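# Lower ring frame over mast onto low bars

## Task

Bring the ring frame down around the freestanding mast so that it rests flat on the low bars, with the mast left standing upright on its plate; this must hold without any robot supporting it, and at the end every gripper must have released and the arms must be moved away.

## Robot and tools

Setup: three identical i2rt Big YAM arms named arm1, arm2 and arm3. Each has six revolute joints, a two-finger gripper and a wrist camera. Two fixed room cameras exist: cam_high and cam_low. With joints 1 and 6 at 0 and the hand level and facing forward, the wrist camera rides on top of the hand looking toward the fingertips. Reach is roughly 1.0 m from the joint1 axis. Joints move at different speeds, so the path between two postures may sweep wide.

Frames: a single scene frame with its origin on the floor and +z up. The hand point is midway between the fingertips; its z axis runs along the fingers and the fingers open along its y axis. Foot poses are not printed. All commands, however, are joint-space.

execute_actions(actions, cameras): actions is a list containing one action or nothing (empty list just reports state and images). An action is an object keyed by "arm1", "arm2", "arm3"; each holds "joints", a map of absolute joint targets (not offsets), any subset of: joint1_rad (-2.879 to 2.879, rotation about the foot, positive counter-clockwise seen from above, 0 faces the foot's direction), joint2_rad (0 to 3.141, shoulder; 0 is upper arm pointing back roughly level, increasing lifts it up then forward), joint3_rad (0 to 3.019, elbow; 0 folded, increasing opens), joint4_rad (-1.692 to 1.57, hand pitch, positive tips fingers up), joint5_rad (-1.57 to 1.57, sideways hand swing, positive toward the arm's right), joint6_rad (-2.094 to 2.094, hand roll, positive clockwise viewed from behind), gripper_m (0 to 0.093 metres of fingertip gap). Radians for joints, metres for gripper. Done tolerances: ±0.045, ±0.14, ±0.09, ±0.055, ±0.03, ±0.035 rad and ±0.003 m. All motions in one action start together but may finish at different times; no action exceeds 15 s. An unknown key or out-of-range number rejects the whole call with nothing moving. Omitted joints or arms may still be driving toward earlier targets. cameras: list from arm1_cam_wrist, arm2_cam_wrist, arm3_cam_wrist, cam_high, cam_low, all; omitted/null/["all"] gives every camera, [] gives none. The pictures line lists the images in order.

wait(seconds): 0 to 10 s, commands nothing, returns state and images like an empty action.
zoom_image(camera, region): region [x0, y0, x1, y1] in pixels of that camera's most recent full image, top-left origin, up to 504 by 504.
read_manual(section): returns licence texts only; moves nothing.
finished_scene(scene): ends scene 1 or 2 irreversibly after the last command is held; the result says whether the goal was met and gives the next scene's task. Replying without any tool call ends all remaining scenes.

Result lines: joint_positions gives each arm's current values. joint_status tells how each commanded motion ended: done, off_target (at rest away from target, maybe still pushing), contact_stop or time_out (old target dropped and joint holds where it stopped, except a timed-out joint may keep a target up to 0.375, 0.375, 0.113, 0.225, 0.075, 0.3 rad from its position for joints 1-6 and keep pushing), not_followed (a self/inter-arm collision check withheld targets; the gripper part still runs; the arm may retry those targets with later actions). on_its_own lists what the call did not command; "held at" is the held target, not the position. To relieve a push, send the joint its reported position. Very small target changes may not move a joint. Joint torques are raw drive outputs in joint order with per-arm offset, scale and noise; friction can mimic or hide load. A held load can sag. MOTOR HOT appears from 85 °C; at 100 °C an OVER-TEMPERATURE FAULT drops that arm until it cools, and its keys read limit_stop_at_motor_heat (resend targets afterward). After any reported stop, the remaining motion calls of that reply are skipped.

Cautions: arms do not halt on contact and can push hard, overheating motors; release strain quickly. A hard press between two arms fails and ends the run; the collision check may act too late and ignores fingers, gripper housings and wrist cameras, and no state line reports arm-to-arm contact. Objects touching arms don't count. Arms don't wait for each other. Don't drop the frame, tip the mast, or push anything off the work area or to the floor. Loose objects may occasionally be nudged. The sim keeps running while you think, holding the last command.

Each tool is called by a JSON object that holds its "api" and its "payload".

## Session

{"api": "execute_actions", "payload": {"actions": []}}

Scene clock: 0.00 s.
Joint torques (N m, as the arm reports them, + toward a larger angle): no reading
Motor temperatures (°C, as the motors report them): arm1=[22 22 25 24 20 24] | arm2=[23 23 24 23 25 20] | arm3=[23 23 23 23 24 22]
arm1.joint_positions: joint1_rad=+0.169 joint2_rad=+0.495 joint3_rad=+1.349 joint4_rad=-1.463 joint5_rad=+0.247 joint6_rad=-0.458 gripper_m=+0.095
arm1.joint_status: not commanded
arm1.hand: x=+1.2796 y=+0.0244 z=+1.3561 quat_wxyz=(-0.178, +0.858, +0.200, -0.439) (m; scene frame)
arm2.joint_positions: joint1_rad=-0.316 joint2_rad=+0.608 joint3_rad=+1.428 joint4_rad=-1.379 joint5_rad=+0.122 joint6_rad=-0.158 gripper_m=+0.094
arm2.joint_status: not commanded
arm2.hand: x=-0.6980 y=+1.0332 z=+1.3892 quat_wxyz=(-0.321, -0.510, -0.713, +0.360) (m; scene frame)
arm3.joint_positions: joint1_rad=-0.065 joint2_rad=+0.639 joint3_rad=+1.414 joint4_rad=-1.373 joint5_rad=-0.298 joint6_rad=+0.054 gripper_m=+0.095
arm3.joint_status: not commanded
arm3.hand: x=-0.6349 y=-1.0410 z=+1.3392 quat_wxyz=(-0.342, +0.443, -0.756, -0.338) (m; scene frame)
pictures: arm1_cam_wrist, arm2_cam_wrist, arm3_cam_wrist, cam_high, cam_low
Images, in order (width x height): arm1_cam_wrist 504x504, arm2_cam_wrist 504x504, arm3_cam_wrist 504x504, cam_high 896x504, cam_low 896x504.

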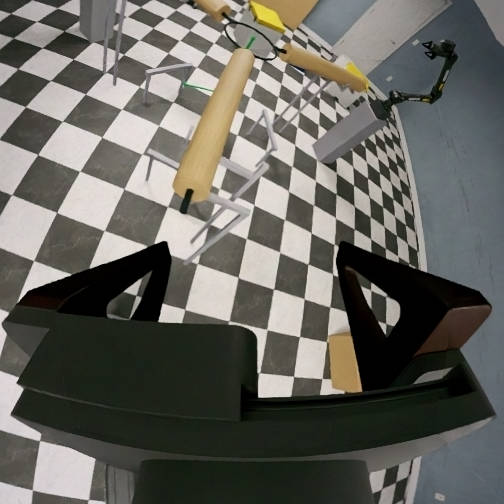

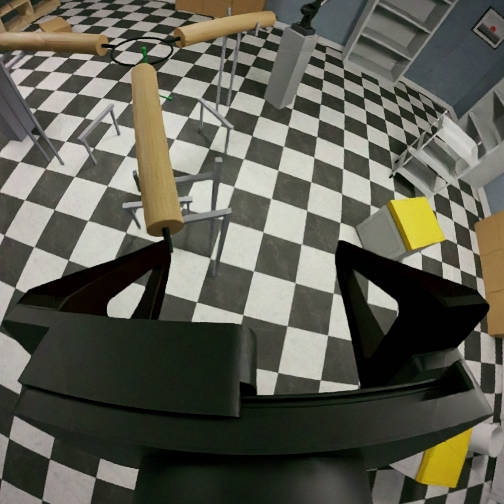

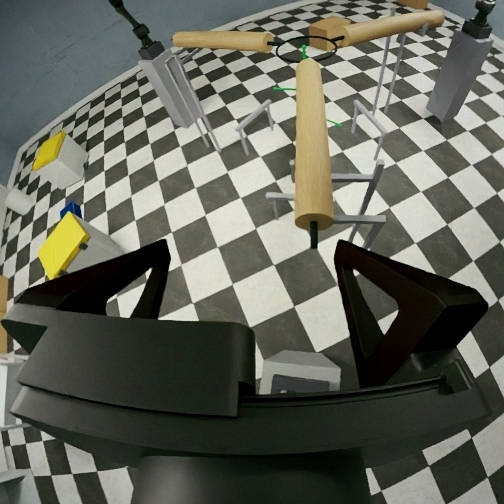

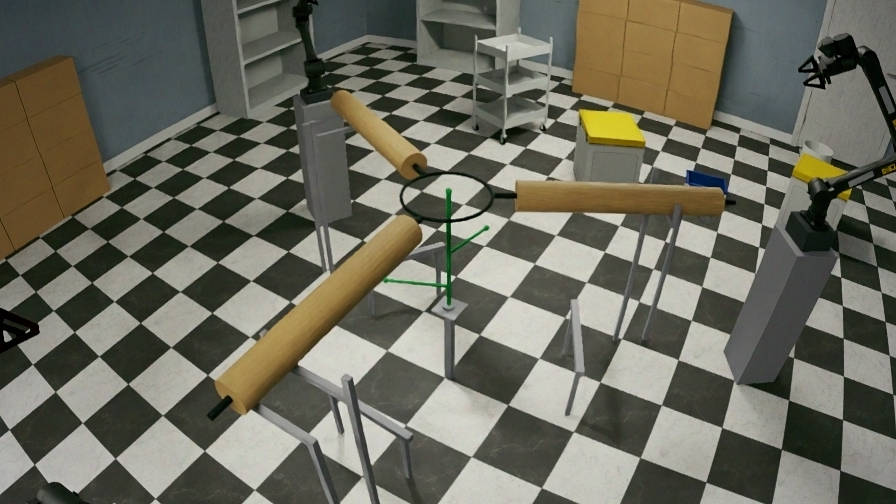

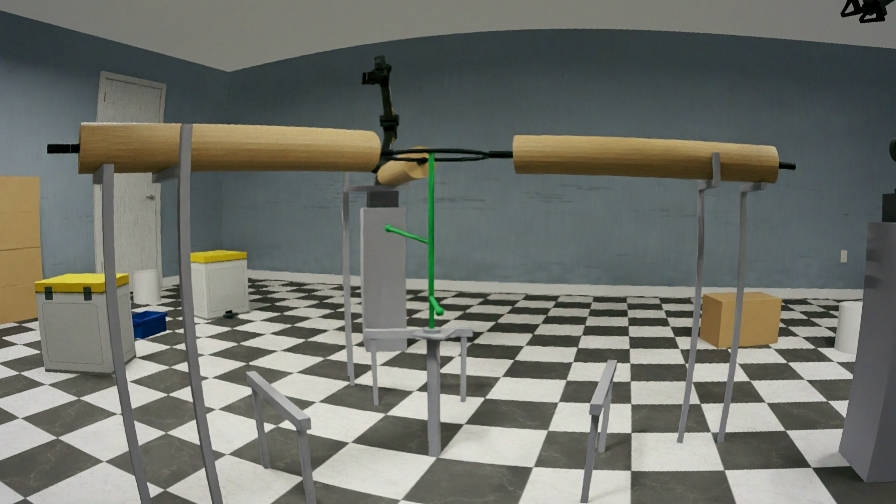

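{"api": "execute_actions", "payload": {"actions": [{"arm1":{"joints":{"joint1_rad":-0.01,"joint2_rad":1.475,"joint3_rad":1.19,"joint4_rad":-1.255,"joint5_rad":0,"joint6_rad":-0.04}},"arm2":{"joints":{"joint1_rad":-0.054,"joint2_rad":1.43,"joint3_rad":1.15,"joint4_rad":-1.25,"joint5_rad":0,"joint6_rad":-0.01}},"arm3":{"joints":{"joint1_rad":0.03,"joint2_rad":1.455,"joint3_rad":1.272,"joint4_rad":-1.38,"joint5_rad":0,"joint6_rad":-0.015}}}]}}

Scene clock: 1.80 s.
Joint torques (N m, as the arm reports them, + toward a larger angle): arm1=[ -1.59 -10.12   9.38   0.64  -0.07   0.19] | arm2=[  2.05 -10.07   9.41   1.12  -0.09   0.16] | arm3=[-0.49 -9.83 10.54  0.    0.24 -0.13]
Motor temperatures (°C, as the motors report them): arm1=[22 22 25 24 20 24] | arm2=[23 23 24 23 25 20] | arm3=[23 23 23 23 24 22]
arm1.joint_positions: joint1_rad=-0.003 joint2_rad=+1.470 joint3_rad=+1.187 joint4_rad=-1.261 joint5_rad=+0.002 joint6_rad=-0.047 gripper_m=+0.095
arm1.joint_status: all done
arm1.hand: x=+1.0265 y=+0.0181 z=+0.9989 quat_wxyz=(+0.003, +1.000, +0.005, -0.017) (m; scene frame)
arm2.joint_positions: joint1_rad=-0.056 joint2_rad=+1.424 joint3_rad=+1.132 joint4_rad=-1.262 joint5_rad=+0.001 joint6_rad=-0.023 gripper_m=+0.094
arm2.joint_status: all done
arm2.hand: x=-0.5316 y=+0.9005 z=+0.9969 quat_wxyz=(-0.008, -0.498, -0.867, -0.002) (m; scene frame)
arm3.joint_positions: joint1_rad=+0.027 joint2_rad=+1.459 joint3_rad=+1.273 joint4_rad=-1.373 joint5_rad=-0.003 joint6_rad=-0.007 gripper_m=+0.095
arm3.joint_status: all done
arm3.hand: x=-0.5124 y=-0.8879 z=+0.9933 quat_wxyz=(-0.005, +0.503, -0.865, -0.004) (m; scene frame)
pictures: arm1_cam_wrist, arm2_cam_wrist, arm3_cam_wrist, cam_high, cam_low
Images, in order (width x height): arm1_cam_wrist 504x504, arm2_cam_wrist 504x504, arm3_cam_wrist 504x504, cam_high 896x504, cam_low 896x504.

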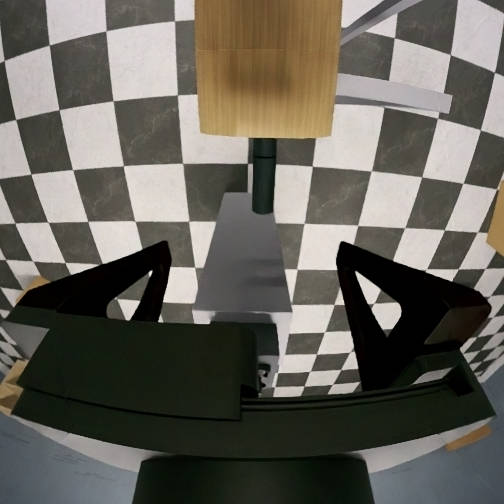

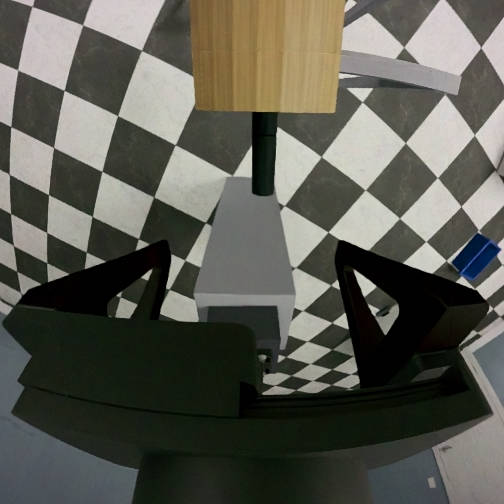

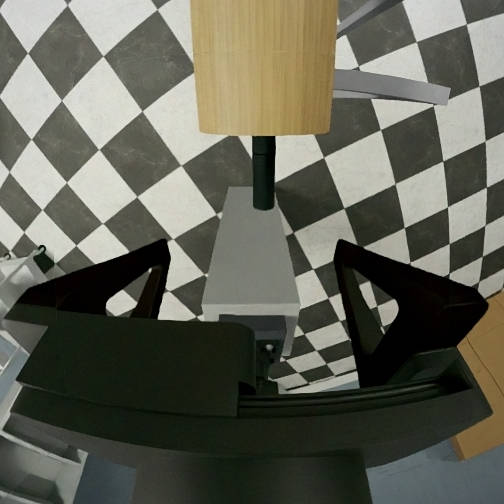

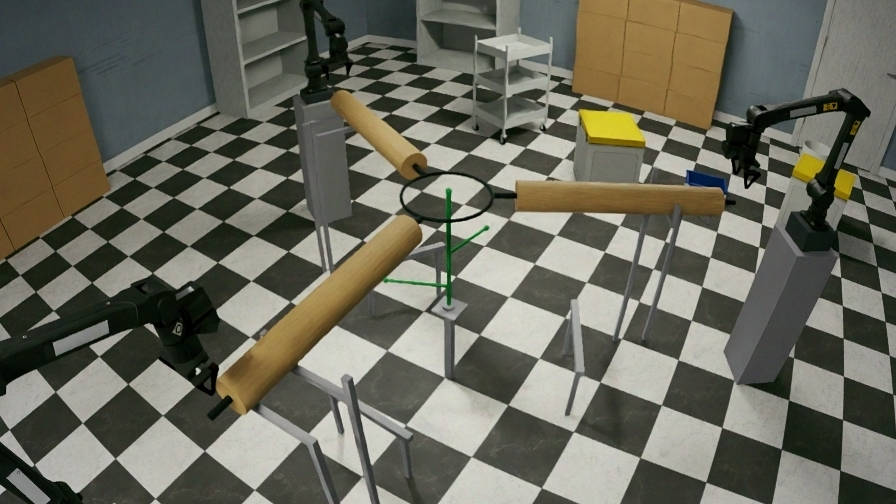

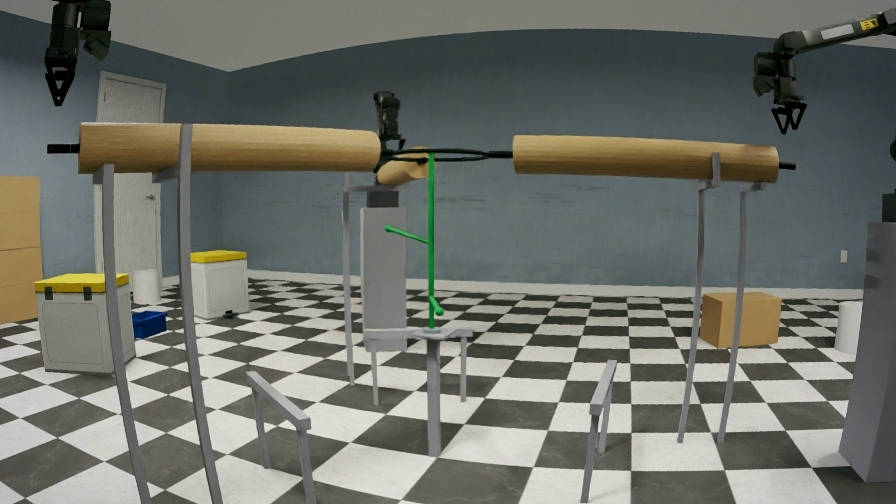

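{"api": "execute_actions", "payload": {"actions": [{"arm1":{"joints":{"joint1_rad":-0.035,"joint2_rad":1.64,"joint3_rad":1.045,"joint4_rad":-0.955,"joint6_rad":-0.08}},"arm2":{"joints":{"joint1_rad":-0.088,"joint2_rad":1.605,"joint3_rad":1.012,"joint4_rad":-0.94,"joint6_rad":-0.06}},"arm3":{"joints":{"joint1_rad":-0.003,"joint2_rad":1.587,"joint3_rad":1.098,"joint4_rad":-1.07,"joint6_rad":-0.05}}}], "cameras": ["arm1_cam_wrist","arm2_cam_wrist","arm3_cam_wrist","cam_low"]}}

Scene clock: 3.20 s.
Joint torques (N m, as the arm reports them, + toward a larger angle): arm1=[ -1.94 -13.08   8.9    0.53  -0.03   0.08] | arm2=[  1.64 -12.7    8.05   1.15  -0.07  -0.13] | arm3=[ -0.91 -10.59  10.06   0.55   0.23  -0.07]
Motor temperatures (°C, as the motors report them): arm1=[22 22 26 24 20 24] | arm2=[23 23 24 23 25 20] | arm3=[23 23 23 23 24 22]
arm1.joint_positions: joint1_rad=-0.030 joint2_rad=+1.657 joint3_rad=+1.033 joint4_rad=-0.965 joint5_rad=+0.002 joint6_rad=-0.073 gripper_m=+0.095
arm1.joint_status: all done
arm1.hand: x=+1.0236 y=+0.0282 z=+0.8699 quat_wxyz=(+0.005, +1.000, +0.005, +0.006) (m; scene frame)
arm2.joint_positions: joint1_rad=-0.084 joint2_rad=+1.616 joint3_rad=+0.995 joint4_rad=-0.954 joint5_rad=+0.001 joint6_rad=-0.047 gripper_m=+0.094
arm2.joint_status: all done
arm2.hand: x=-0.5344 y=+0.8855 z=+0.8747 quat_wxyz=(+0.001, -0.499, -0.866, -0.008) (m; scene frame)
arm3.joint_positions: joint1_rad=+0.000 joint2_rad=+1.588 joint3_rad=+1.091 joint4_rad=-1.081 joint5_rad=-0.003 joint6_rad=-0.042 gripper_m=+0.095
arm3.joint_status: all done
arm3.hand: x=-0.4993 y=-0.8894 z=+0.8758 quat_wxyz=(+0.002, +0.506, -0.863, +0.000) (m; scene frame)
pictures: arm1_cam_wrist, arm2_cam_wrist, arm3_cam_wrist, cam_low
Images, in order (width x height): arm1_cam_wrist 504x504, arm2_cam_wrist 504x504, arm3_cam_wrist 504x504, cam_low 896x504.

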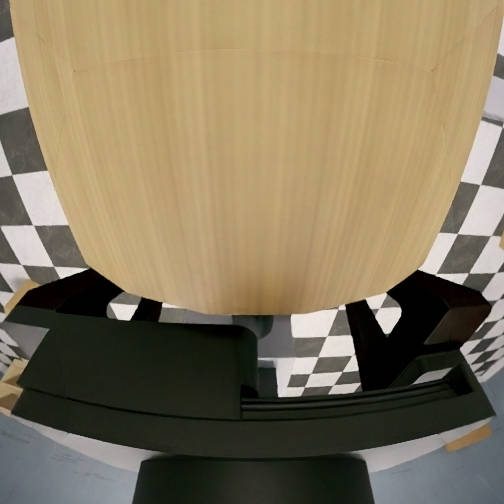

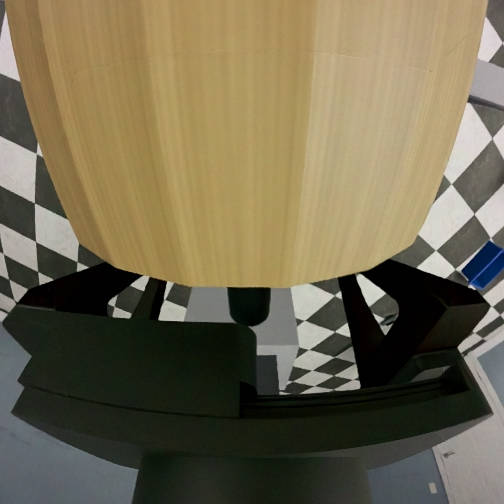

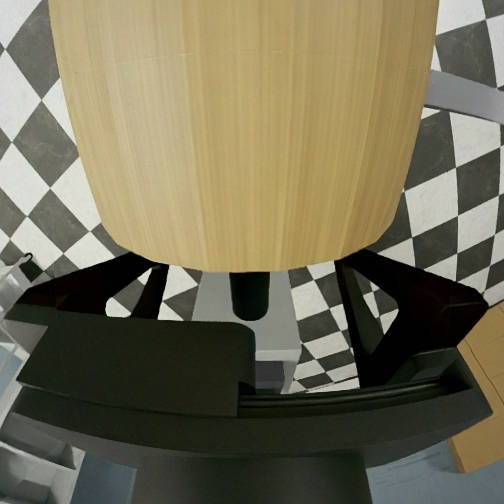

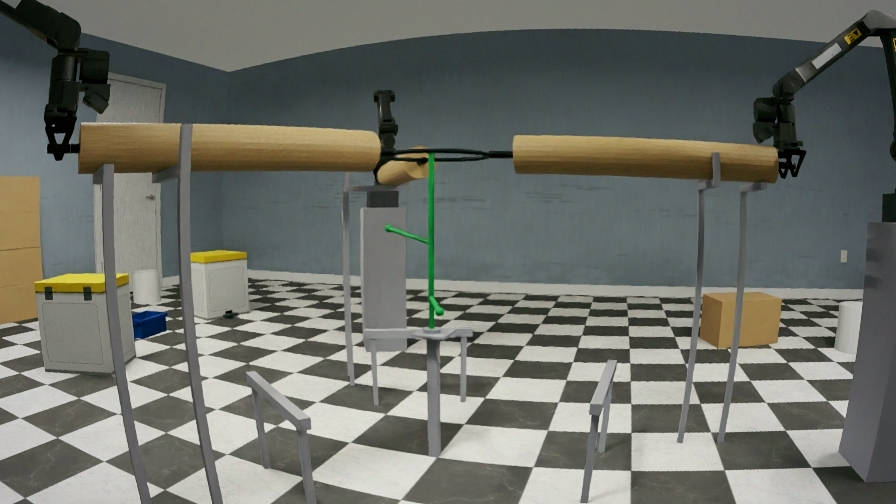

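{"api": "execute_actions", "payload": {"actions": [{"arm1":{"joints":{"joint2_rad":1.605,"joint3_rad":1.01,"joint4_rad":-0.99}},"arm2":{"joints":{"joint2_rad":1.59,"joint3_rad":0.99,"joint4_rad":-0.975}}}], "cameras": []}}

{"api": "execute_actions", "payload": {"actions": [{"arm1":{"joints":{"gripper_m":0}},"arm2":{"joints":{"gripper_m":0}},"arm3":{"joints":{"gripper_m":0}}}], "cameras": ["arm1_cam_wrist","arm2_cam_wrist","arm3_cam_wrist"]}}

Scene clock: 4.03 s.
Joint torques (N m, as the arm reports them, + toward a larger angle): arm1=[ -2.29 -12.47   7.4    0.28  -0.05   0.11] | arm2=[  1.58 -13.26   6.7    0.08  -0.07  -0.13] | arm3=[ -0.05 -10.3   10.08   0.64   0.23  -0.06]
Motor temperatures (°C, as the motors report them): arm1=[22 22 26 24 20 24] | arm2=[23 23 24 23 25 20] | arm3=[23 23 23 23 24 22]
arm1.joint_positions: joint1_rad=-0.030 joint2_rad=+1.625 joint3_rad=+1.015 joint4_rad=-0.983 joint5_rad=+0.002 joint6_rad=-0.073 gripper_m=+0.095
arm1.joint_status: all done
arm1.hand: x=+1.0333 y=+0.0276 z=+0.8772 quat_wxyz=(+0.005, +1.000, +0.005, +0.008) (m; scene frame)
arm2.joint_positions: joint1_rad=-0.084 joint2_rad=+1.610 joint3_rad=+0.988 joint4_rad=-0.963 joint5_rad=+0.001 joint6_rad=-0.047 gripper_m=+0.094
arm2.joint_status: all done
arm2.hand: x=-0.5365 y=+0.8895 z=+0.8754 quat_wxyz=(+0.005, -0.499, -0.866, -0.010) (m; scene frame)
arm3.joint_positions: joint1_rad=+0.000 joint2_rad=+1.588 joint3_rad=+1.091 joint4_rad=-1.081 joint5_rad=-0.003 joint6_rad=-0.042 gripper_m=+0.095
arm3.joint_status: not commanded
arm3.hand: x=-0.4993 y=-0.8894 z=+0.8758 quat_wxyz=(+0.002, +0.506, -0.863, +0.000) (m; scene frame)
pictures: none
No camera images: the call's "cameras" was empty. Leave "cameras" out to get every camera's image.

Scene clock: 4.77 s.
Joint torques (N m, as the arm reports them, + toward a larger angle): arm1=[ -1.33 -12.27   7.22   0.21  -0.14   0.08] | arm2=[  1.63 -13.32   6.75   0.05   0.07  -0.11] | arm3=[ -0.6  -10.1   10.25   0.79   0.24   0.02]
Motor temperatures (°C, as the motors report them): arm1=[22 22 26 24 20 24] | arm2=[23 23 24 23 25 20] | arm3=[23 23 23 23 24 22]
arm1.joint_positions: joint1_rad=-0.031 joint2_rad=+1.625 joint3_rad=+1.015 joint4_rad=-0.983 joint5_rad=+0.003 joint6_rad=-0.074 gripper_m=+0.018
arm1.joint_status: gripper_m off_target (ended at +0.018, target +0.000)
arm1.hand: x=+1.0333 y=+0.0280 z=+0.8772 quat_wxyz=(+0.004, +1.000, +0.005, +0.008) (m; scene frame)
arm2.joint_positions: joint1_rad=-0.084 joint2_rad=+1.610 joint3_rad=+0.988 joint4_rad=-0.963 joint5_rad=-0.003 joint6_rad=-0.048 gripper_m=+0.017
arm2.joint_status: gripper_m off_target (ended at +0.017, target +0.000)
arm2.hand: x=-0.5359 y=+0.8898 z=+0.8754 quat_wxyz=(+0.004, -0.499, -0.867, -0.012) (m; scene frame)
arm3.joint_positions: joint1_rad=+0.000 joint2_rad=+1.588 joint3_rad=+1.091 joint4_rad=-1.081 joint5_rad=-0.004 joint6_rad=-0.048 gripper_m=+0.019
arm3.joint_status: gripper_m off_target (ended at +0.019, target +0.000)
arm3.hand: x=-0.4995 y=-0.8893 z=+0.8758 quat_wxyz=(+0.003, +0.508, -0.861, +0.000) (m; scene frame)
pictures: arm1_cam_wrist, arm2_cam_wrist, arm3_cam_wrist
Images, in order (width x height): arm1_cam_wrist 504x504, arm2_cam_wrist 504x504, arm3_cam_wrist 504x504.

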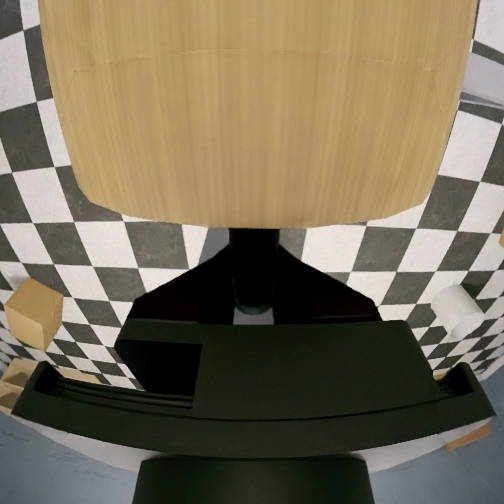

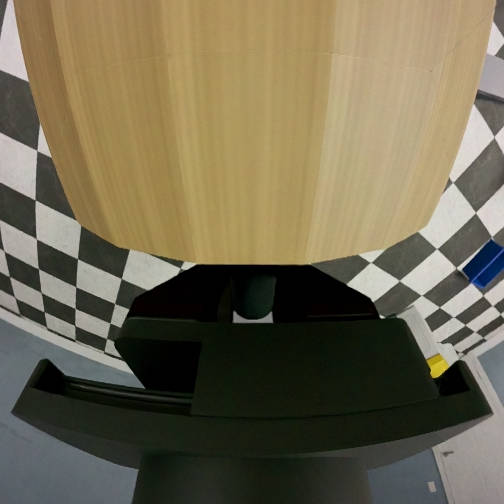

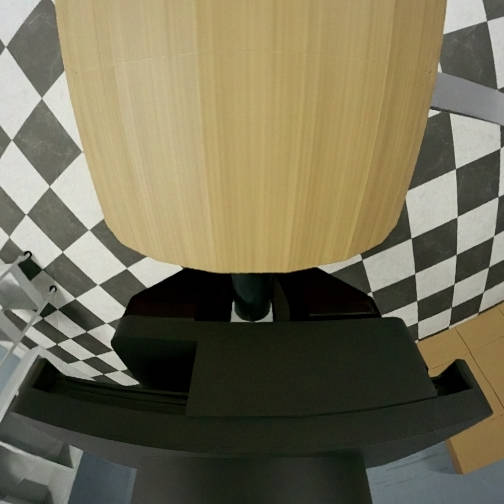

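{"api": "execute_actions", "payload": {"actions": [{"arm1":{"joints":{"joint2_rad":1.46,"joint3_rad":1.22,"joint4_rad":-1.26}},"arm2":{"joints":{"joint2_rad":1.445,"joint3_rad":1.195,"joint4_rad":-1.255}},"arm3":{"joints":{"joint2_rad":1.472,"joint3_rad":1.343,"joint4_rad":-1.372}}}], "cameras": ["cam_low"]}}

Scene clock: 6.73 s.
Joint torques (N m, as the arm reports them, + toward a larger angle): arm1=[ -1.71 -11.15  13.41   0.    -0.01   0.09] | arm2=[  1.62 -12.09  11.85   0.19   0.09  -0.11] | arm3=[ -0.51 -11.1   15.36  -0.37   0.12   0.03]
Motor temperatures (°C, as the motors report them): arm1=[22 22 26 24 20 24] | arm2=[23 23 25 23 25 20] | arm3=[23 23 24 23 24 22]
arm1.joint_positions: joint1_rad=-0.031 joint2_rad=+1.474 joint3_rad=+1.165 joint4_rad=-1.249 joint5_rad=+0.001 joint6_rad=-0.074 gripper_m=+0.018
arm1.joint_status: all done
arm1.hand: x=+1.0319 y=+0.0289 z=+0.9888 quat_wxyz=(+0.004, +1.000, +0.005, -0.009) (m; scene frame)
arm2.joint_positions: joint1_rad=-0.084 joint2_rad=+1.457 joint3_rad=+1.142 joint4_rad=-1.245 joint5_rad=-0.004 joint6_rad=-0.049 gripper_m=+0.017
arm2.joint_status: all done
arm2.hand: x=-0.5365 y=+0.8882 z=+0.9877 quat_wxyz=(-0.007, -0.499, -0.867, -0.006) (m; scene frame)
arm3.joint_positions: joint1_rad=-0.001 joint2_rad=+1.483 joint3_rad=+1.284 joint4_rad=-1.362 joint5_rad=-0.001 joint6_rad=-0.051 gripper_m=+0.019
arm3.joint_status: all done
arm3.hand: x=-0.4976 y=-0.8875 z=+0.9878 quat_wxyz=(-0.005, +0.509, -0.860, -0.002) (m; scene frame)
pictures: cam_low
Images, in order (width x height): cam_low 896x504.

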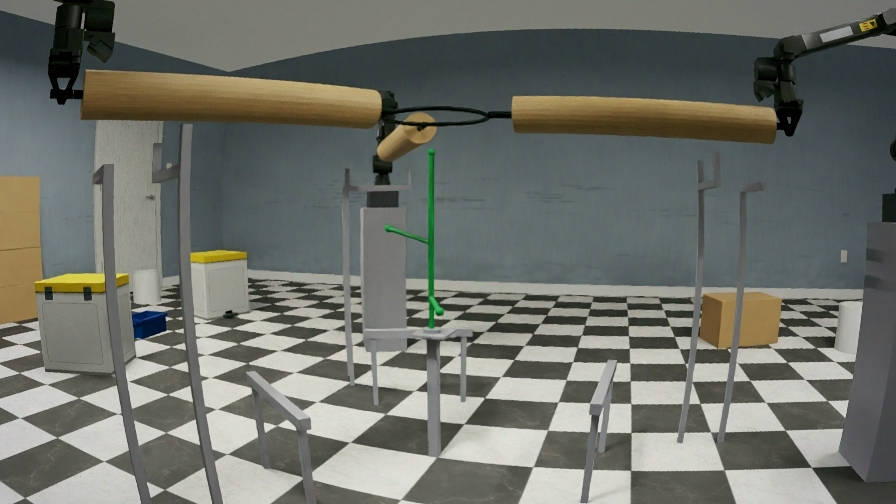

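{"api": "execute_actions", "payload": {"actions": [{"arm1":{"joints":{"joint1_rad":0.283,"joint6_rad":0.378,"joint2_rad":1.515,"joint3_rad":1.28}},"arm2":{"joints":{"joint1_rad":0.237,"joint6_rad":0.41,"joint2_rad":1.50,"joint3_rad":1.26}},"arm3":{"joints":{"joint1_rad":0.30,"joint6_rad":0.39,"joint2_rad":1.525,"joint3_rad":1.408}}}], "cameras": []}}

{"api": "execute_actions", "payload": {"actions": [{"arm1":{"joints":{"joint1_rad":0.495,"joint6_rad":0.722,"joint2_rad":1.745,"joint3_rad":1.59,"joint4_rad":-1.325}},"arm2":{"joints":{"joint1_rad":0.45,"joint6_rad":0.755,"joint2_rad":1.61,"joint3_rad":1.40,"joint4_rad":-1.28}},"arm3":{"joints":{"joint1_rad":0.589,"joint6_rad":0.812,"joint2_rad":1.705,"joint3_rad":1.655,"joint4_rad":-1.425}}}], "cameras": ["cam_high","cam_low"]}}

Scene clock: 7.97 s.
Joint torques (N m, as the arm reports them, + toward a larger angle): arm1=[ -0.91 -11.81  14.07   0.2   -0.02   0.29] | arm2=[  2.25 -12.3   12.18   0.74   0.05   0.18] | arm3=[ -0.42 -12.39  15.93  -0.02  -0.2    0.17]
Motor temperatures (°C, as the motors report them): arm1=[22 22 27 24 20 24] | arm2=[23 23 25 23 25 20] | arm3=[23 23 24 23 24 22]
arm1.joint_positions: joint1_rad=+0.280 joint2_rad=+1.524 joint3_rad=+1.220 joint4_rad=-1.253 joint5_rad=+0.002 joint6_rad=+0.366 gripper_m=+0.018
arm1.joint_status: all done
arm1.hand: x=+1.0242 y=-0.1049 z=+0.9901 quat_wxyz=(+0.006, +0.998, -0.060, -0.010) (m; scene frame)
arm2.joint_positions: joint1_rad=+0.233 joint2_rad=+1.510 joint3_rad=+1.207 joint4_rad=-1.258 joint5_rad=-0.001 joint6_rad=+0.395 gripper_m=+0.017
arm2.joint_status: all done
arm2.hand: x=-0.4170 y=+0.9502 z=+0.9918 quat_wxyz=(-0.006, -0.553, -0.833, -0.007) (m; scene frame)
arm3.joint_positions: joint1_rad=+0.297 joint2_rad=+1.538 joint3_rad=+1.344 joint4_rad=-1.369 joint5_rad=+0.007 joint6_rad=+0.372 gripper_m=+0.019
arm3.joint_status: all done
arm3.hand: x=-0.6093 y=-0.8170 z=+0.9869 quat_wxyz=(-0.006, +0.454, -0.891, +0.000) (m; scene frame)
pictures: none
No camera images: the call's "cameras" was empty. Leave "cameras" out to get every camera's image.

Scene clock: 9.17 s.
Joint torques (N m, as the arm reports them, + toward a larger angle): arm1=[ -0.77 -17.35  14.79   0.09   0.11   0.32] | arm2=[  2.19 -15.33  12.43   0.45   0.19   0.17] | arm3=[  0.36 -16.32  17.08  -0.24  -0.12   0.25]
Motor temperatures (°C, as the motors report them): arm1=[22 22 27 24 20 24] | arm2=[23 23 25 23 25 20] | arm3=[23 23 25 23 24 22]
arm1.joint_positions: joint1_rad=+0.488 joint2_rad=+1.775 joint3_rad=+1.522 joint4_rad=-1.316 joint5_rad=+0.001 joint6_rad=+0.708 gripper_m=+0.018
arm1.joint_status: all done
arm1.hand: x=+0.9696 y=-0.2332 z=+0.9859 quat_wxyz=(+0.006, +0.992, -0.126, -0.003) (m; scene frame)
arm2.joint_positions: joint1_rad=+0.449 joint2_rad=+1.635 joint3_rad=+1.342 joint4_rad=-1.277 joint5_rad=-0.005 joint6_rad=+0.741 gripper_m=+0.017
arm2.joint_status: all done
arm2.hand: x=-0.3200 y=+0.9996 z=+0.9883 quat_wxyz=(+0.000, -0.606, -0.796, -0.010) (m; scene frame)
arm3.joint_positions: joint1_rad=+0.584 joint2_rad=+1.737 joint3_rad=+1.579 joint4_rad=-1.418 joint5_rad=+0.006 joint6_rad=+0.790 gripper_m=+0.019
arm3.joint_status: all done
arm3.hand: x=-0.7405 y=-0.7287 z=+0.9820 quat_wxyz=(-0.003, +0.395, -0.919, +0.004) (m; scene frame)
pictures: cam_high, cam_low
Images, in order (width x height): cam_high 896x504, cam_low 896x504.

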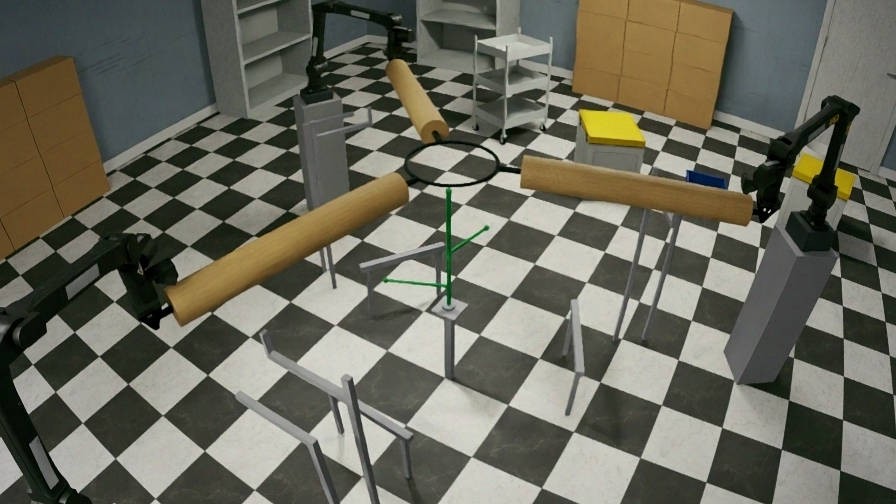

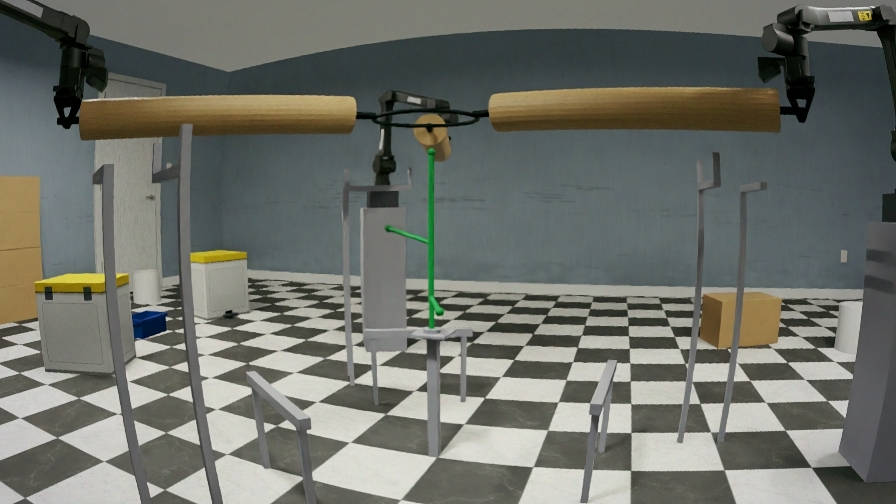

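{"api": "execute_actions", "payload": {"actions": [{"arm1":{"joints":{"joint2_rad":1.875,"joint3_rad":1.365,"joint4_rad":-0.985}},"arm2":{"joints":{"joint2_rad":1.76,"joint3_rad":1.188,"joint4_rad":-0.92}},"arm3":{"joints":{"joint2_rad":1.81,"joint3_rad":1.385,"joint4_rad":-1.078}}}], "cameras": []}}

{"api": "execute_actions", "payload": {"actions": [{"arm1":{"joints":{"joint2_rad":2.083,"joint3_rad":1.305,"joint4_rad":-0.718}},"arm2":{"joints":{"joint2_rad":1.995,"joint3_rad":1.128,"joint4_rad":-0.626}},"arm3":{"joints":{"joint2_rad":1.995,"joint3_rad":1.29,"joint4_rad":-0.797}}}], "cameras": ["cam_high","cam_low"]}}

Scene clock: 10.70 s.
Joint torques (N m, as the arm reports them, + toward a larger angle): arm1=[ -1.12 -19.83   9.85   0.91   0.13   0.28] | arm2=[  1.73 -18.05   8.32   1.33   0.39   0.09] | arm3=[  0.05 -16.57  10.87   0.95   0.11   0.18]
Motor temperatures (°C, as the motors report them): arm1=[22 22 27 24 20 24] | arm2=[23 23 25 23 25 20] | arm3=[23 23 25 23 24 22]
arm1.joint_positions: joint1_rad=+0.488 joint2_rad=+1.923 joint3_rad=+1.344 joint4_rad=-0.997 joint5_rad=+0.000 joint6_rad=+0.710 gripper_m=+0.018
arm1.joint_status: all done
arm1.hand: x=+0.9696 y=-0.2342 z=+0.8475 quat_wxyz=(+0.004, +0.992, -0.127, +0.000) (m; scene frame)
arm2.joint_positions: joint1_rad=+0.452 joint2_rad=+1.801 joint3_rad=+1.167 joint4_rad=-0.938 joint5_rad=-0.010 joint6_rad=+0.749 gripper_m=+0.017
arm2.joint_status: all done
arm2.hand: x=-0.3157 y=+1.0020 z=+0.8519 quat_wxyz=(+0.001, -0.607, -0.794, -0.012) (m; scene frame)
arm3.joint_positions: joint1_rad=+0.584 joint2_rad=+1.844 joint3_rad=+1.368 joint4_rad=-1.092 joint5_rad=+0.001 joint6_rad=+0.794 gripper_m=+0.019
arm3.joint_status: all done
arm3.hand: x=-0.7415 y=-0.7267 z=+0.8512 quat_wxyz=(-0.002, +0.394, -0.919, -0.001) (m; scene frame)
pictures: none
No camera images: the call's "cameras" was empty. Leave "cameras" out to get every camera's image.

Scene clock: 11.83 s.
Joint torques (N m, as the arm reports them, + toward a larger angle): arm1=[ -1.01 -20.72   7.86   0.91   0.11   0.18] | arm2=[  1.7  -19.47   6.24   1.16   0.42   0.04] | arm3=[ -0.35 -18.98   9.14   0.76   0.16   0.11]
Motor temperatures (°C, as the motors report them): arm1=[22 22 27 24 20 24] | arm2=[23 23 25 23 25 20] | arm3=[23 24 25 23 24 22]
arm1.joint_positions: joint1_rad=+0.492 joint2_rad=+2.130 joint3_rad=+1.290 joint4_rad=-0.729 joint5_rad=+0.000 joint6_rad=+0.716 gripper_m=+0.018
arm1.joint_status: all done
arm1.hand: x=+0.9690 y=-0.2376 z=+0.7249 quat_wxyz=(+0.006, +0.992, -0.128, -0.003) (m; scene frame)
arm2.joint_positions: joint1_rad=+0.454 joint2_rad=+2.038 joint3_rad=+1.112 joint4_rad=-0.641 joint5_rad=-0.011 joint6_rad=+0.751 gripper_m=+0.017
arm2.joint_status: all done
arm2.hand: x=-0.3121 y=+1.0034 z=+0.7276 quat_wxyz=(-0.002, -0.607, -0.794, -0.013) (m; scene frame)
arm3.joint_positions: joint1_rad=+0.589 joint2_rad=+2.035 joint3_rad=+1.277 joint4_rad=-0.810 joint5_rad=+0.000 joint6_rad=+0.801 gripper_m=+0.019
arm3.joint_status: all done
arm3.hand: x=-0.7437 y=-0.7259 z=+0.7256 quat_wxyz=(-0.002, +0.392, -0.920, -0.001) (m; scene frame)
pictures: cam_high, cam_low
Images, in order (width x height): cam_high 896x504, cam_low 896x504.

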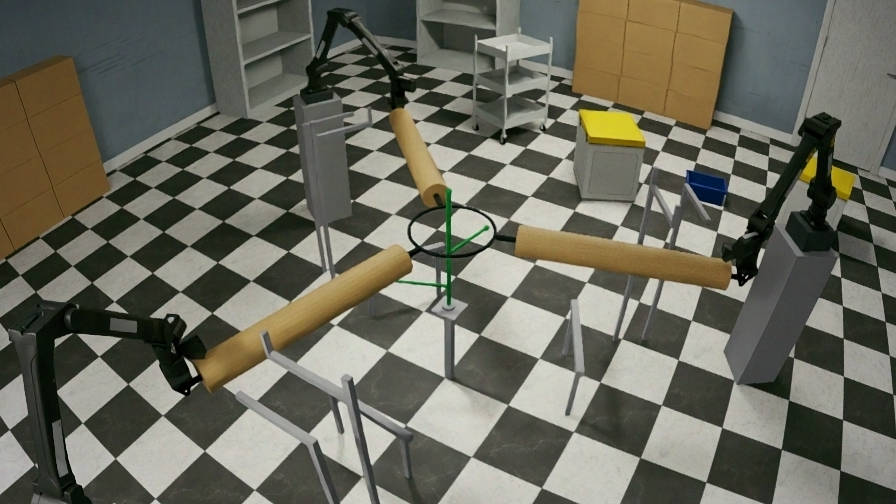

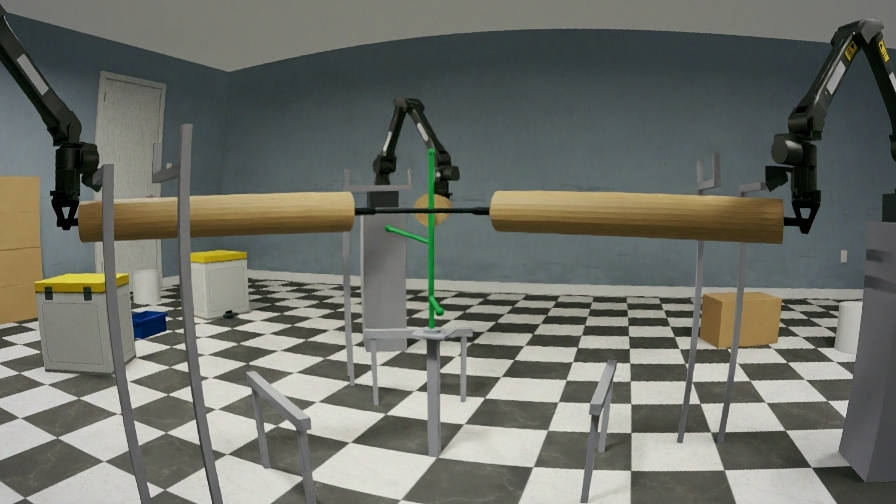

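{"api": "execute_actions", "payload": {"actions": [{"arm1":{"joints":{"joint1_rad":0.40,"joint6_rad":0.62,"joint2_rad":2.195,"joint3_rad":1.515,"joint4_rad":-0.82}},"arm2":{"joints":{"joint1_rad":0.428,"joint6_rad":0.725,"joint2_rad":1.90,"joint3_rad":0.915,"joint4_rad":-0.51}},"arm3":{"joints":{"joint1_rad":0.701,"joint6_rad":0.92,"joint2_rad":2.085,"joint3_rad":1.44,"joint4_rad":-0.86}}}], "cameras": ["cam_high","cam_low"]}}

Scene clock: 13.27 s.
Joint torques (N m, as the arm reports them, + toward a larger angle): arm1=[ -0.95 -18.71  11.62   0.41   0.24   0.08] | arm2=[  1.65 -16.94   5.91   1.1    0.07  -0.06] | arm3=[  0.19 -18.26  12.51   0.12  -0.04   0.06]
Motor temperatures (°C, as the motors report them): arm1=[22 22 27 24 20 24] | arm2=[23 23 25 23 25 20] | arm3=[23 24 25 23 24 22]
arm1.joint_positions: joint1_rad=+0.398 joint2_rad=+2.204 joint3_rad=+1.460 joint4_rad=-0.820 joint5_rad=-0.004 joint6_rad=+0.623 gripper_m=+0.018
arm1.joint_status: all done
arm1.hand: x=+0.9042 y=-0.2094 z=+0.7312 quat_wxyz=(+0.009, +0.992, -0.129, -0.005) (m; scene frame)
arm2.joint_positions: joint1_rad=+0.431 joint2_rad=+1.938 joint3_rad=+0.893 joint4_rad=-0.522 joint5_rad=-0.001 joint6_rad=+0.732 gripper_m=+0.017
arm2.joint_status: all done
arm2.hand: x=-0.3774 y=+1.0306 z=+0.7237 quat_wxyz=(-0.002, -0.609, -0.793, -0.008) (m; scene frame)
arm3.joint_positions: joint1_rad=+0.703 joint2_rad=+2.101 joint3_rad=+1.391 joint4_rad=-0.857 joint5_rad=+0.005 joint6_rad=+0.916 gripper_m=+0.019
arm3.joint_status: all done
arm3.hand: x=-0.8080 y=-0.6994 z=+0.7230 quat_wxyz=(-0.004, +0.392, -0.920, -0.001) (m; scene frame)
pictures: cam_high, cam_low
Images, in order (width x height): cam_high 896x504, cam_low 896x504.

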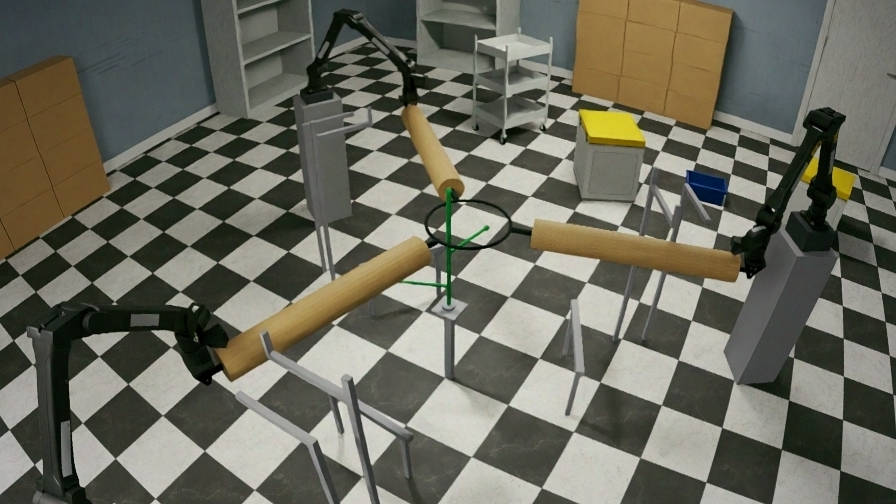

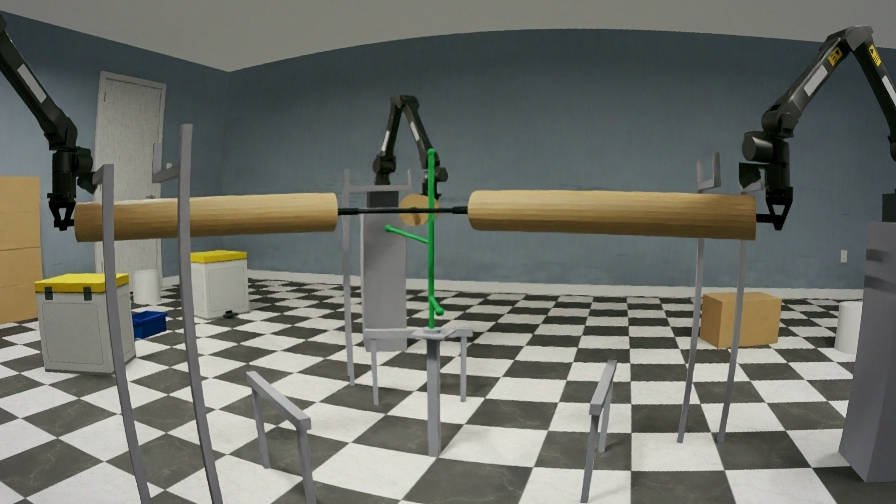

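{"api": "execute_actions", "payload": {"actions": [{"arm1":{"joints":{"joint2_rad":2.318,"joint3_rad":1.53,"joint4_rad":-0.686}},"arm2":{"joints":{"joint2_rad":2.095,"joint3_rad":0.955,"joint4_rad":-0.345}},"arm3":{"joints":{"joint2_rad":2.2,"joint3_rad":1.42,"joint4_rad":-0.712}}}], "cameras": []}}

{"api": "execute_actions", "payload": {"actions": [{"arm1":{"joints":{"joint2_rad":2.475,"joint3_rad":1.585,"joint4_rad":-0.586}},"arm2":{"joints":{"joint2_rad":2.305,"joint3_rad":1.01,"joint4_rad":-0.2}},"arm3":{"joints":{"joint2_rad":2.355,"joint3_rad":1.468,"joint4_rad":-0.594}}}], "cameras": ["cam_high","cam_low"]}}

Scene clock: 14.40 s.
Joint torques (N m, as the arm reports them, + toward a larger angle): arm1=[ -1.79 -22.19  11.02   0.49   0.17   0.08] | arm2=[  1.82 -16.15   5.68   1.25   0.27  -0.07] | arm3=[ -0.19 -19.1    9.92   0.86   0.08   0.12]
Motor temperatures (°C, as the motors report them): arm1=[22 22 28 24 20 24] | arm2=[23 24 25 23 25 20] | arm3=[23 24 25 23 24 22]
arm1.joint_positions: joint1_rad=+0.402 joint2_rad=+2.349 joint3_rad=+1.470 joint4_rad=-0.692 joint5_rad=-0.002 joint6_rad=+0.627 gripper_m=+0.018
arm1.joint_status: all done
arm1.hand: x=+0.9080 y=-0.2109 z=+0.6526 quat_wxyz=(+0.006, +0.992, -0.129, -0.002) (m; scene frame)
arm2.joint_positions: joint1_rad=+0.434 joint2_rad=+2.123 joint3_rad=+0.921 joint4_rad=-0.360 joint5_rad=-0.007 joint6_rad=+0.732 gripper_m=+0.017
arm2.joint_status: all done
arm2.hand: x=-0.3719 y=+1.0306 z=+0.6555 quat_wxyz=(-0.005, -0.608, -0.794, -0.011) (m; scene frame)
arm3.joint_positions: joint1_rad=+0.697 joint2_rad=+2.238 joint3_rad=+1.391 joint4_rad=-0.726 joint5_rad=+0.002 joint6_rad=+0.911 gripper_m=+0.019
arm3.joint_status: all done
arm3.hand: x=-0.8050 y=-0.6997 z=+0.6487 quat_wxyz=(-0.002, +0.392, -0.920, +0.002) (m; scene frame)
pictures: none
No camera images: the call's "cameras" was empty. Leave "cameras" out to get every camera's image.

Scene clock: 15.40 s.
Joint torques (N m, as the arm reports them, + toward a larger angle): arm1=[ -1.57 -22.27  10.15   0.65   0.26   0.05] | arm2=[  2.12 -17.76   3.73   1.27   0.2   -0.03] | arm3=[ -0.3  -19.6   10.76   0.43   0.17   0.08]
Motor temperatures (°C, as the motors report them): arm1=[22 23 28 24 20 24] | arm2=[23 24 25 23 25 20] | arm3=[23 24 25 23 24 22]
arm1.joint_positions: joint1_rad=+0.406 joint2_rad=+2.506 joint3_rad=+1.530 joint4_rad=-0.595 joint5_rad=-0.004 joint6_rad=+0.630 gripper_m=+0.018
arm1.joint_status: all done
arm1.hand: x=+0.9078 y=-0.2141 z=+0.5784 quat_wxyz=(+0.007, +0.992, -0.129, -0.001) (m; scene frame)
arm2.joint_positions: joint1_rad=+0.428 joint2_rad=+2.330 joint3_rad=+0.986 joint4_rad=-0.215 joint5_rad=-0.005 joint6_rad=+0.730 gripper_m=+0.017
arm2.joint_status: all done
arm2.hand: x=-0.3710 y=+1.0280 z=+0.5805 quat_wxyz=(-0.006, -0.610, -0.793, -0.010) (m; scene frame)
arm3.joint_positions: joint1_rad=+0.698 joint2_rad=+2.389 joint3_rad=+1.415 joint4_rad=-0.600 joint5_rad=+0.001 joint6_rad=+0.912 gripper_m=+0.019
arm3.joint_status: all done
arm3.hand: x=-0.8054 y=-0.7033 z=+0.5727 quat_wxyz=(-0.001, +0.392, -0.920, +0.002) (m; scene frame)
pictures: cam_high, cam_low
Images, in order (width x height): cam_high 896x504, cam_low 896x504.

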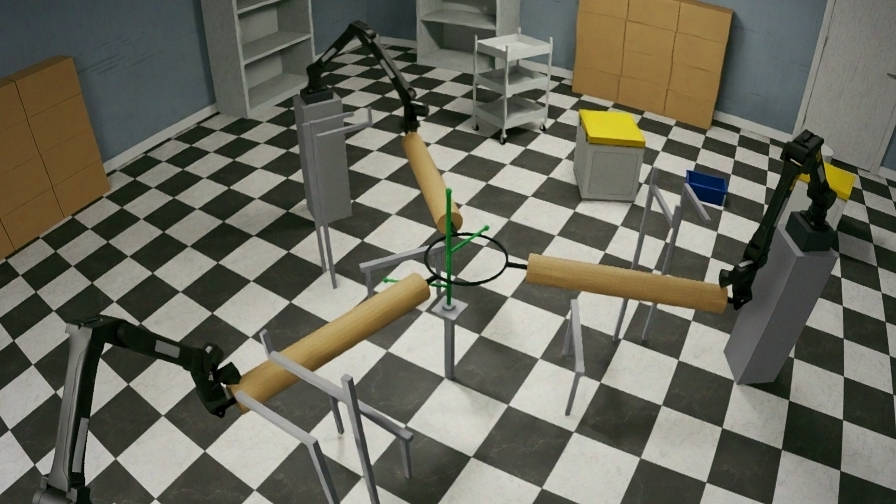

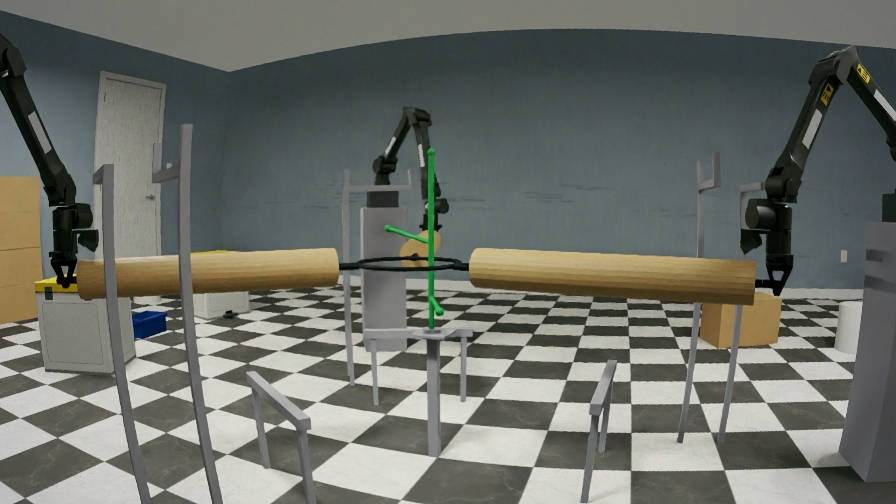

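{"api": "execute_actions", "payload": {"actions": [{"arm1":{"joints":{"joint1_rad":0.565,"joint6_rad":0.795,"joint2_rad":2.465,"joint3_rad":1.452,"joint4_rad":-0.495}},"arm2":{"joints":{"joint1_rad":0.39,"joint6_rad":0.685,"joint2_rad":2.43,"joint3_rad":1.325,"joint4_rad":-0.414}},"arm3":{"joints":{"joint1_rad":0.581,"joint6_rad":0.79,"joint2_rad":2.29,"joint3_rad":1.19,"joint4_rad":-0.41}}}], "cameras": []}}

{"api": "execute_actions", "payload": {"actions": [{"arm1":{"joints":{"joint1_rad":0.732,"joint6_rad":0.96,"joint2_rad":2.435,"joint3_rad":1.40,"joint4_rad":-0.46}},"arm2":{"joints":{"joint1_rad":0.36,"joint6_rad":0.655,"joint2_rad":2.545,"joint3_rad":1.665,"joint4_rad":-0.63}},"arm3":{"joints":{"joint1_rad":0.432,"joint6_rad":0.64,"joint2_rad":2.232,"joint3_rad":0.993,"joint4_rad":-0.274}}}], "cameras": ["cam_high","cam_low"]}}

Scene clock: 17.03 s.
Joint torques (N m, as the arm reports them, + toward a larger angle): arm1=[ -2.7  -21.75   6.13   0.77   0.09   0.1 ] | arm2=[  1.51 -19.97   5.03   0.54   0.3   -0.17] | arm3=[ -0.16 -17.67   6.01   0.73   0.31   0.  ]
Motor temperatures (°C, as the motors report them): arm1=[22 23 28 24 20 24] | arm2=[23 24 25 23 25 20] | arm3=[23 24 25 23 24 22]
arm1.joint_positions: joint1_rad=+0.575 joint2_rad=+2.506 joint3_rad=+1.435 joint4_rad=-0.506 joint5_rad=+0.001 joint6_rad=+0.803 gripper_m=+0.018
arm1.joint_status: all done
arm1.hand: x=+0.9781 y=-0.2847 z=+0.5598 quat_wxyz=(+0.003, +0.991, -0.131, +0.000) (m; scene frame)
arm2.joint_positions: joint1_rad=+0.399 joint2_rad=+2.445 joint3_rad=+1.307 joint4_rad=-0.412 joint5_rad=-0.007 joint6_rad=+0.702 gripper_m=+0.017
arm2.joint_status: all done
arm2.hand: x=-0.2952 y=+0.9609 z=+0.5689 quat_wxyz=(-0.010, -0.610, -0.792, -0.011) (m; scene frame)
arm3.joint_positions: joint1_rad=+0.577 joint2_rad=+2.324 joint3_rad=+1.175 joint4_rad=-0.422 joint5_rad=-0.003 joint6_rad=+0.791 gripper_m=+0.019
arm3.joint_status: all done
arm3.hand: x=-0.7367 y=-0.7690 z=+0.5612 quat_wxyz=(+0.000, +0.392, -0.920, +0.000) (m; scene frame)
pictures: none
No camera images: the call's "cameras" was empty. Leave "cameras" out to get every camera's image.

Scene clock: 18.17 s.
Joint torques (N m, as the arm reports them, + toward a larger angle): arm1=[ -1.93 -22.02   5.78   0.71  -0.01   0.13] | arm2=[  1.61 -22.22   7.57   0.41   0.33  -0.07] | arm3=[ -0.67 -15.38   5.25   0.71   0.27   0.03]
Motor temperatures (°C, as the motors report them): arm1=[22 23 28 24 20 24] | arm2=[23 24 25 23 25 20] | arm3=[23 24 25 23 24 22]
arm1.joint_positions: joint1_rad=+0.738 joint2_rad=+2.494 joint3_rad=+1.385 joint4_rad=-0.469 joint5_rad=+0.004 joint6_rad=+0.965 gripper_m=+0.018
arm1.joint_status: all done
arm1.hand: x=+1.0414 y=-0.3476 z=+0.5576 quat_wxyz=(+0.002, +0.992, -0.130, -0.001) (m; scene frame)
arm2.joint_positions: joint1_rad=+0.367 joint2_rad=+2.559 joint3_rad=+1.632 joint4_rad=-0.624 joint5_rad=-0.009 joint6_rad=+0.663 gripper_m=+0.017
arm2.joint_status: all done
arm2.hand: x=-0.2337 y=+0.8944 z=+0.5709 quat_wxyz=(-0.010, -0.607, -0.794, -0.012) (m; scene frame)
arm3.joint_positions: joint1_rad=+0.429 joint2_rad=+2.260 joint3_rad=+0.976 joint4_rad=-0.289 joint5_rad=-0.002 joint6_rad=+0.641 gripper_m=+0.019
arm3.joint_status: all done
arm3.hand: x=-0.6728 y=-0.8364 z=+0.5624 quat_wxyz=(+0.000, +0.393, -0.920, +0.001) (m; scene frame)
pictures: cam_high, cam_low
Images, in order (width x height): cam_high 896x504, cam_low 896x504.

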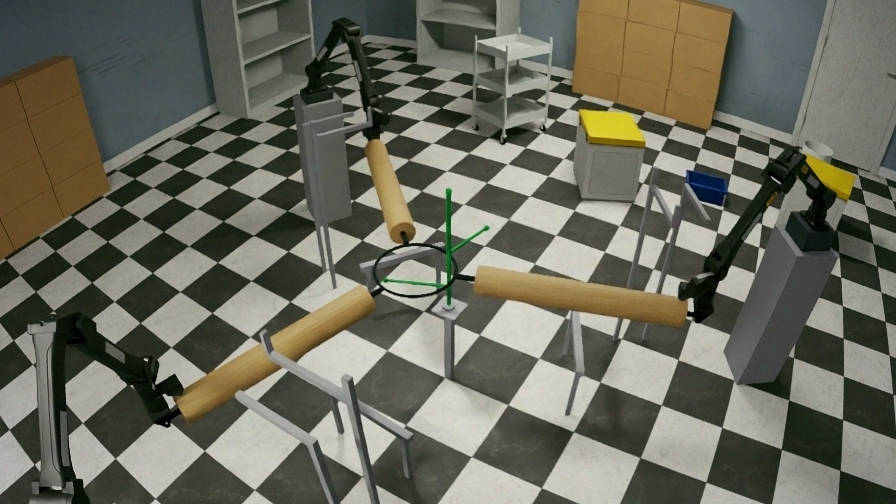

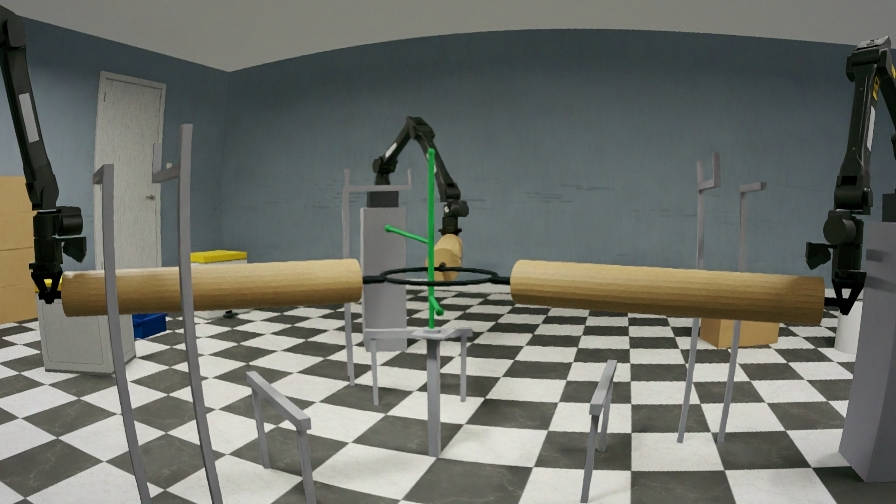

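{"api": "zoom_image", "payload": {"camera": "cam_high", "region": [360, 220, 480, 340]}}

Region (360, 220, 480, 340) of cam_high's 896x504 image, scaled by 4.200, with more detail than that image has.

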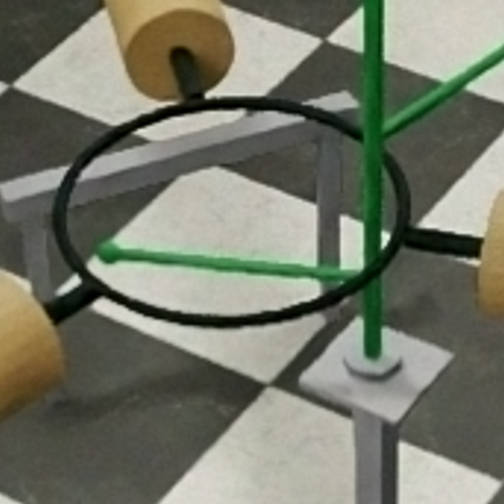

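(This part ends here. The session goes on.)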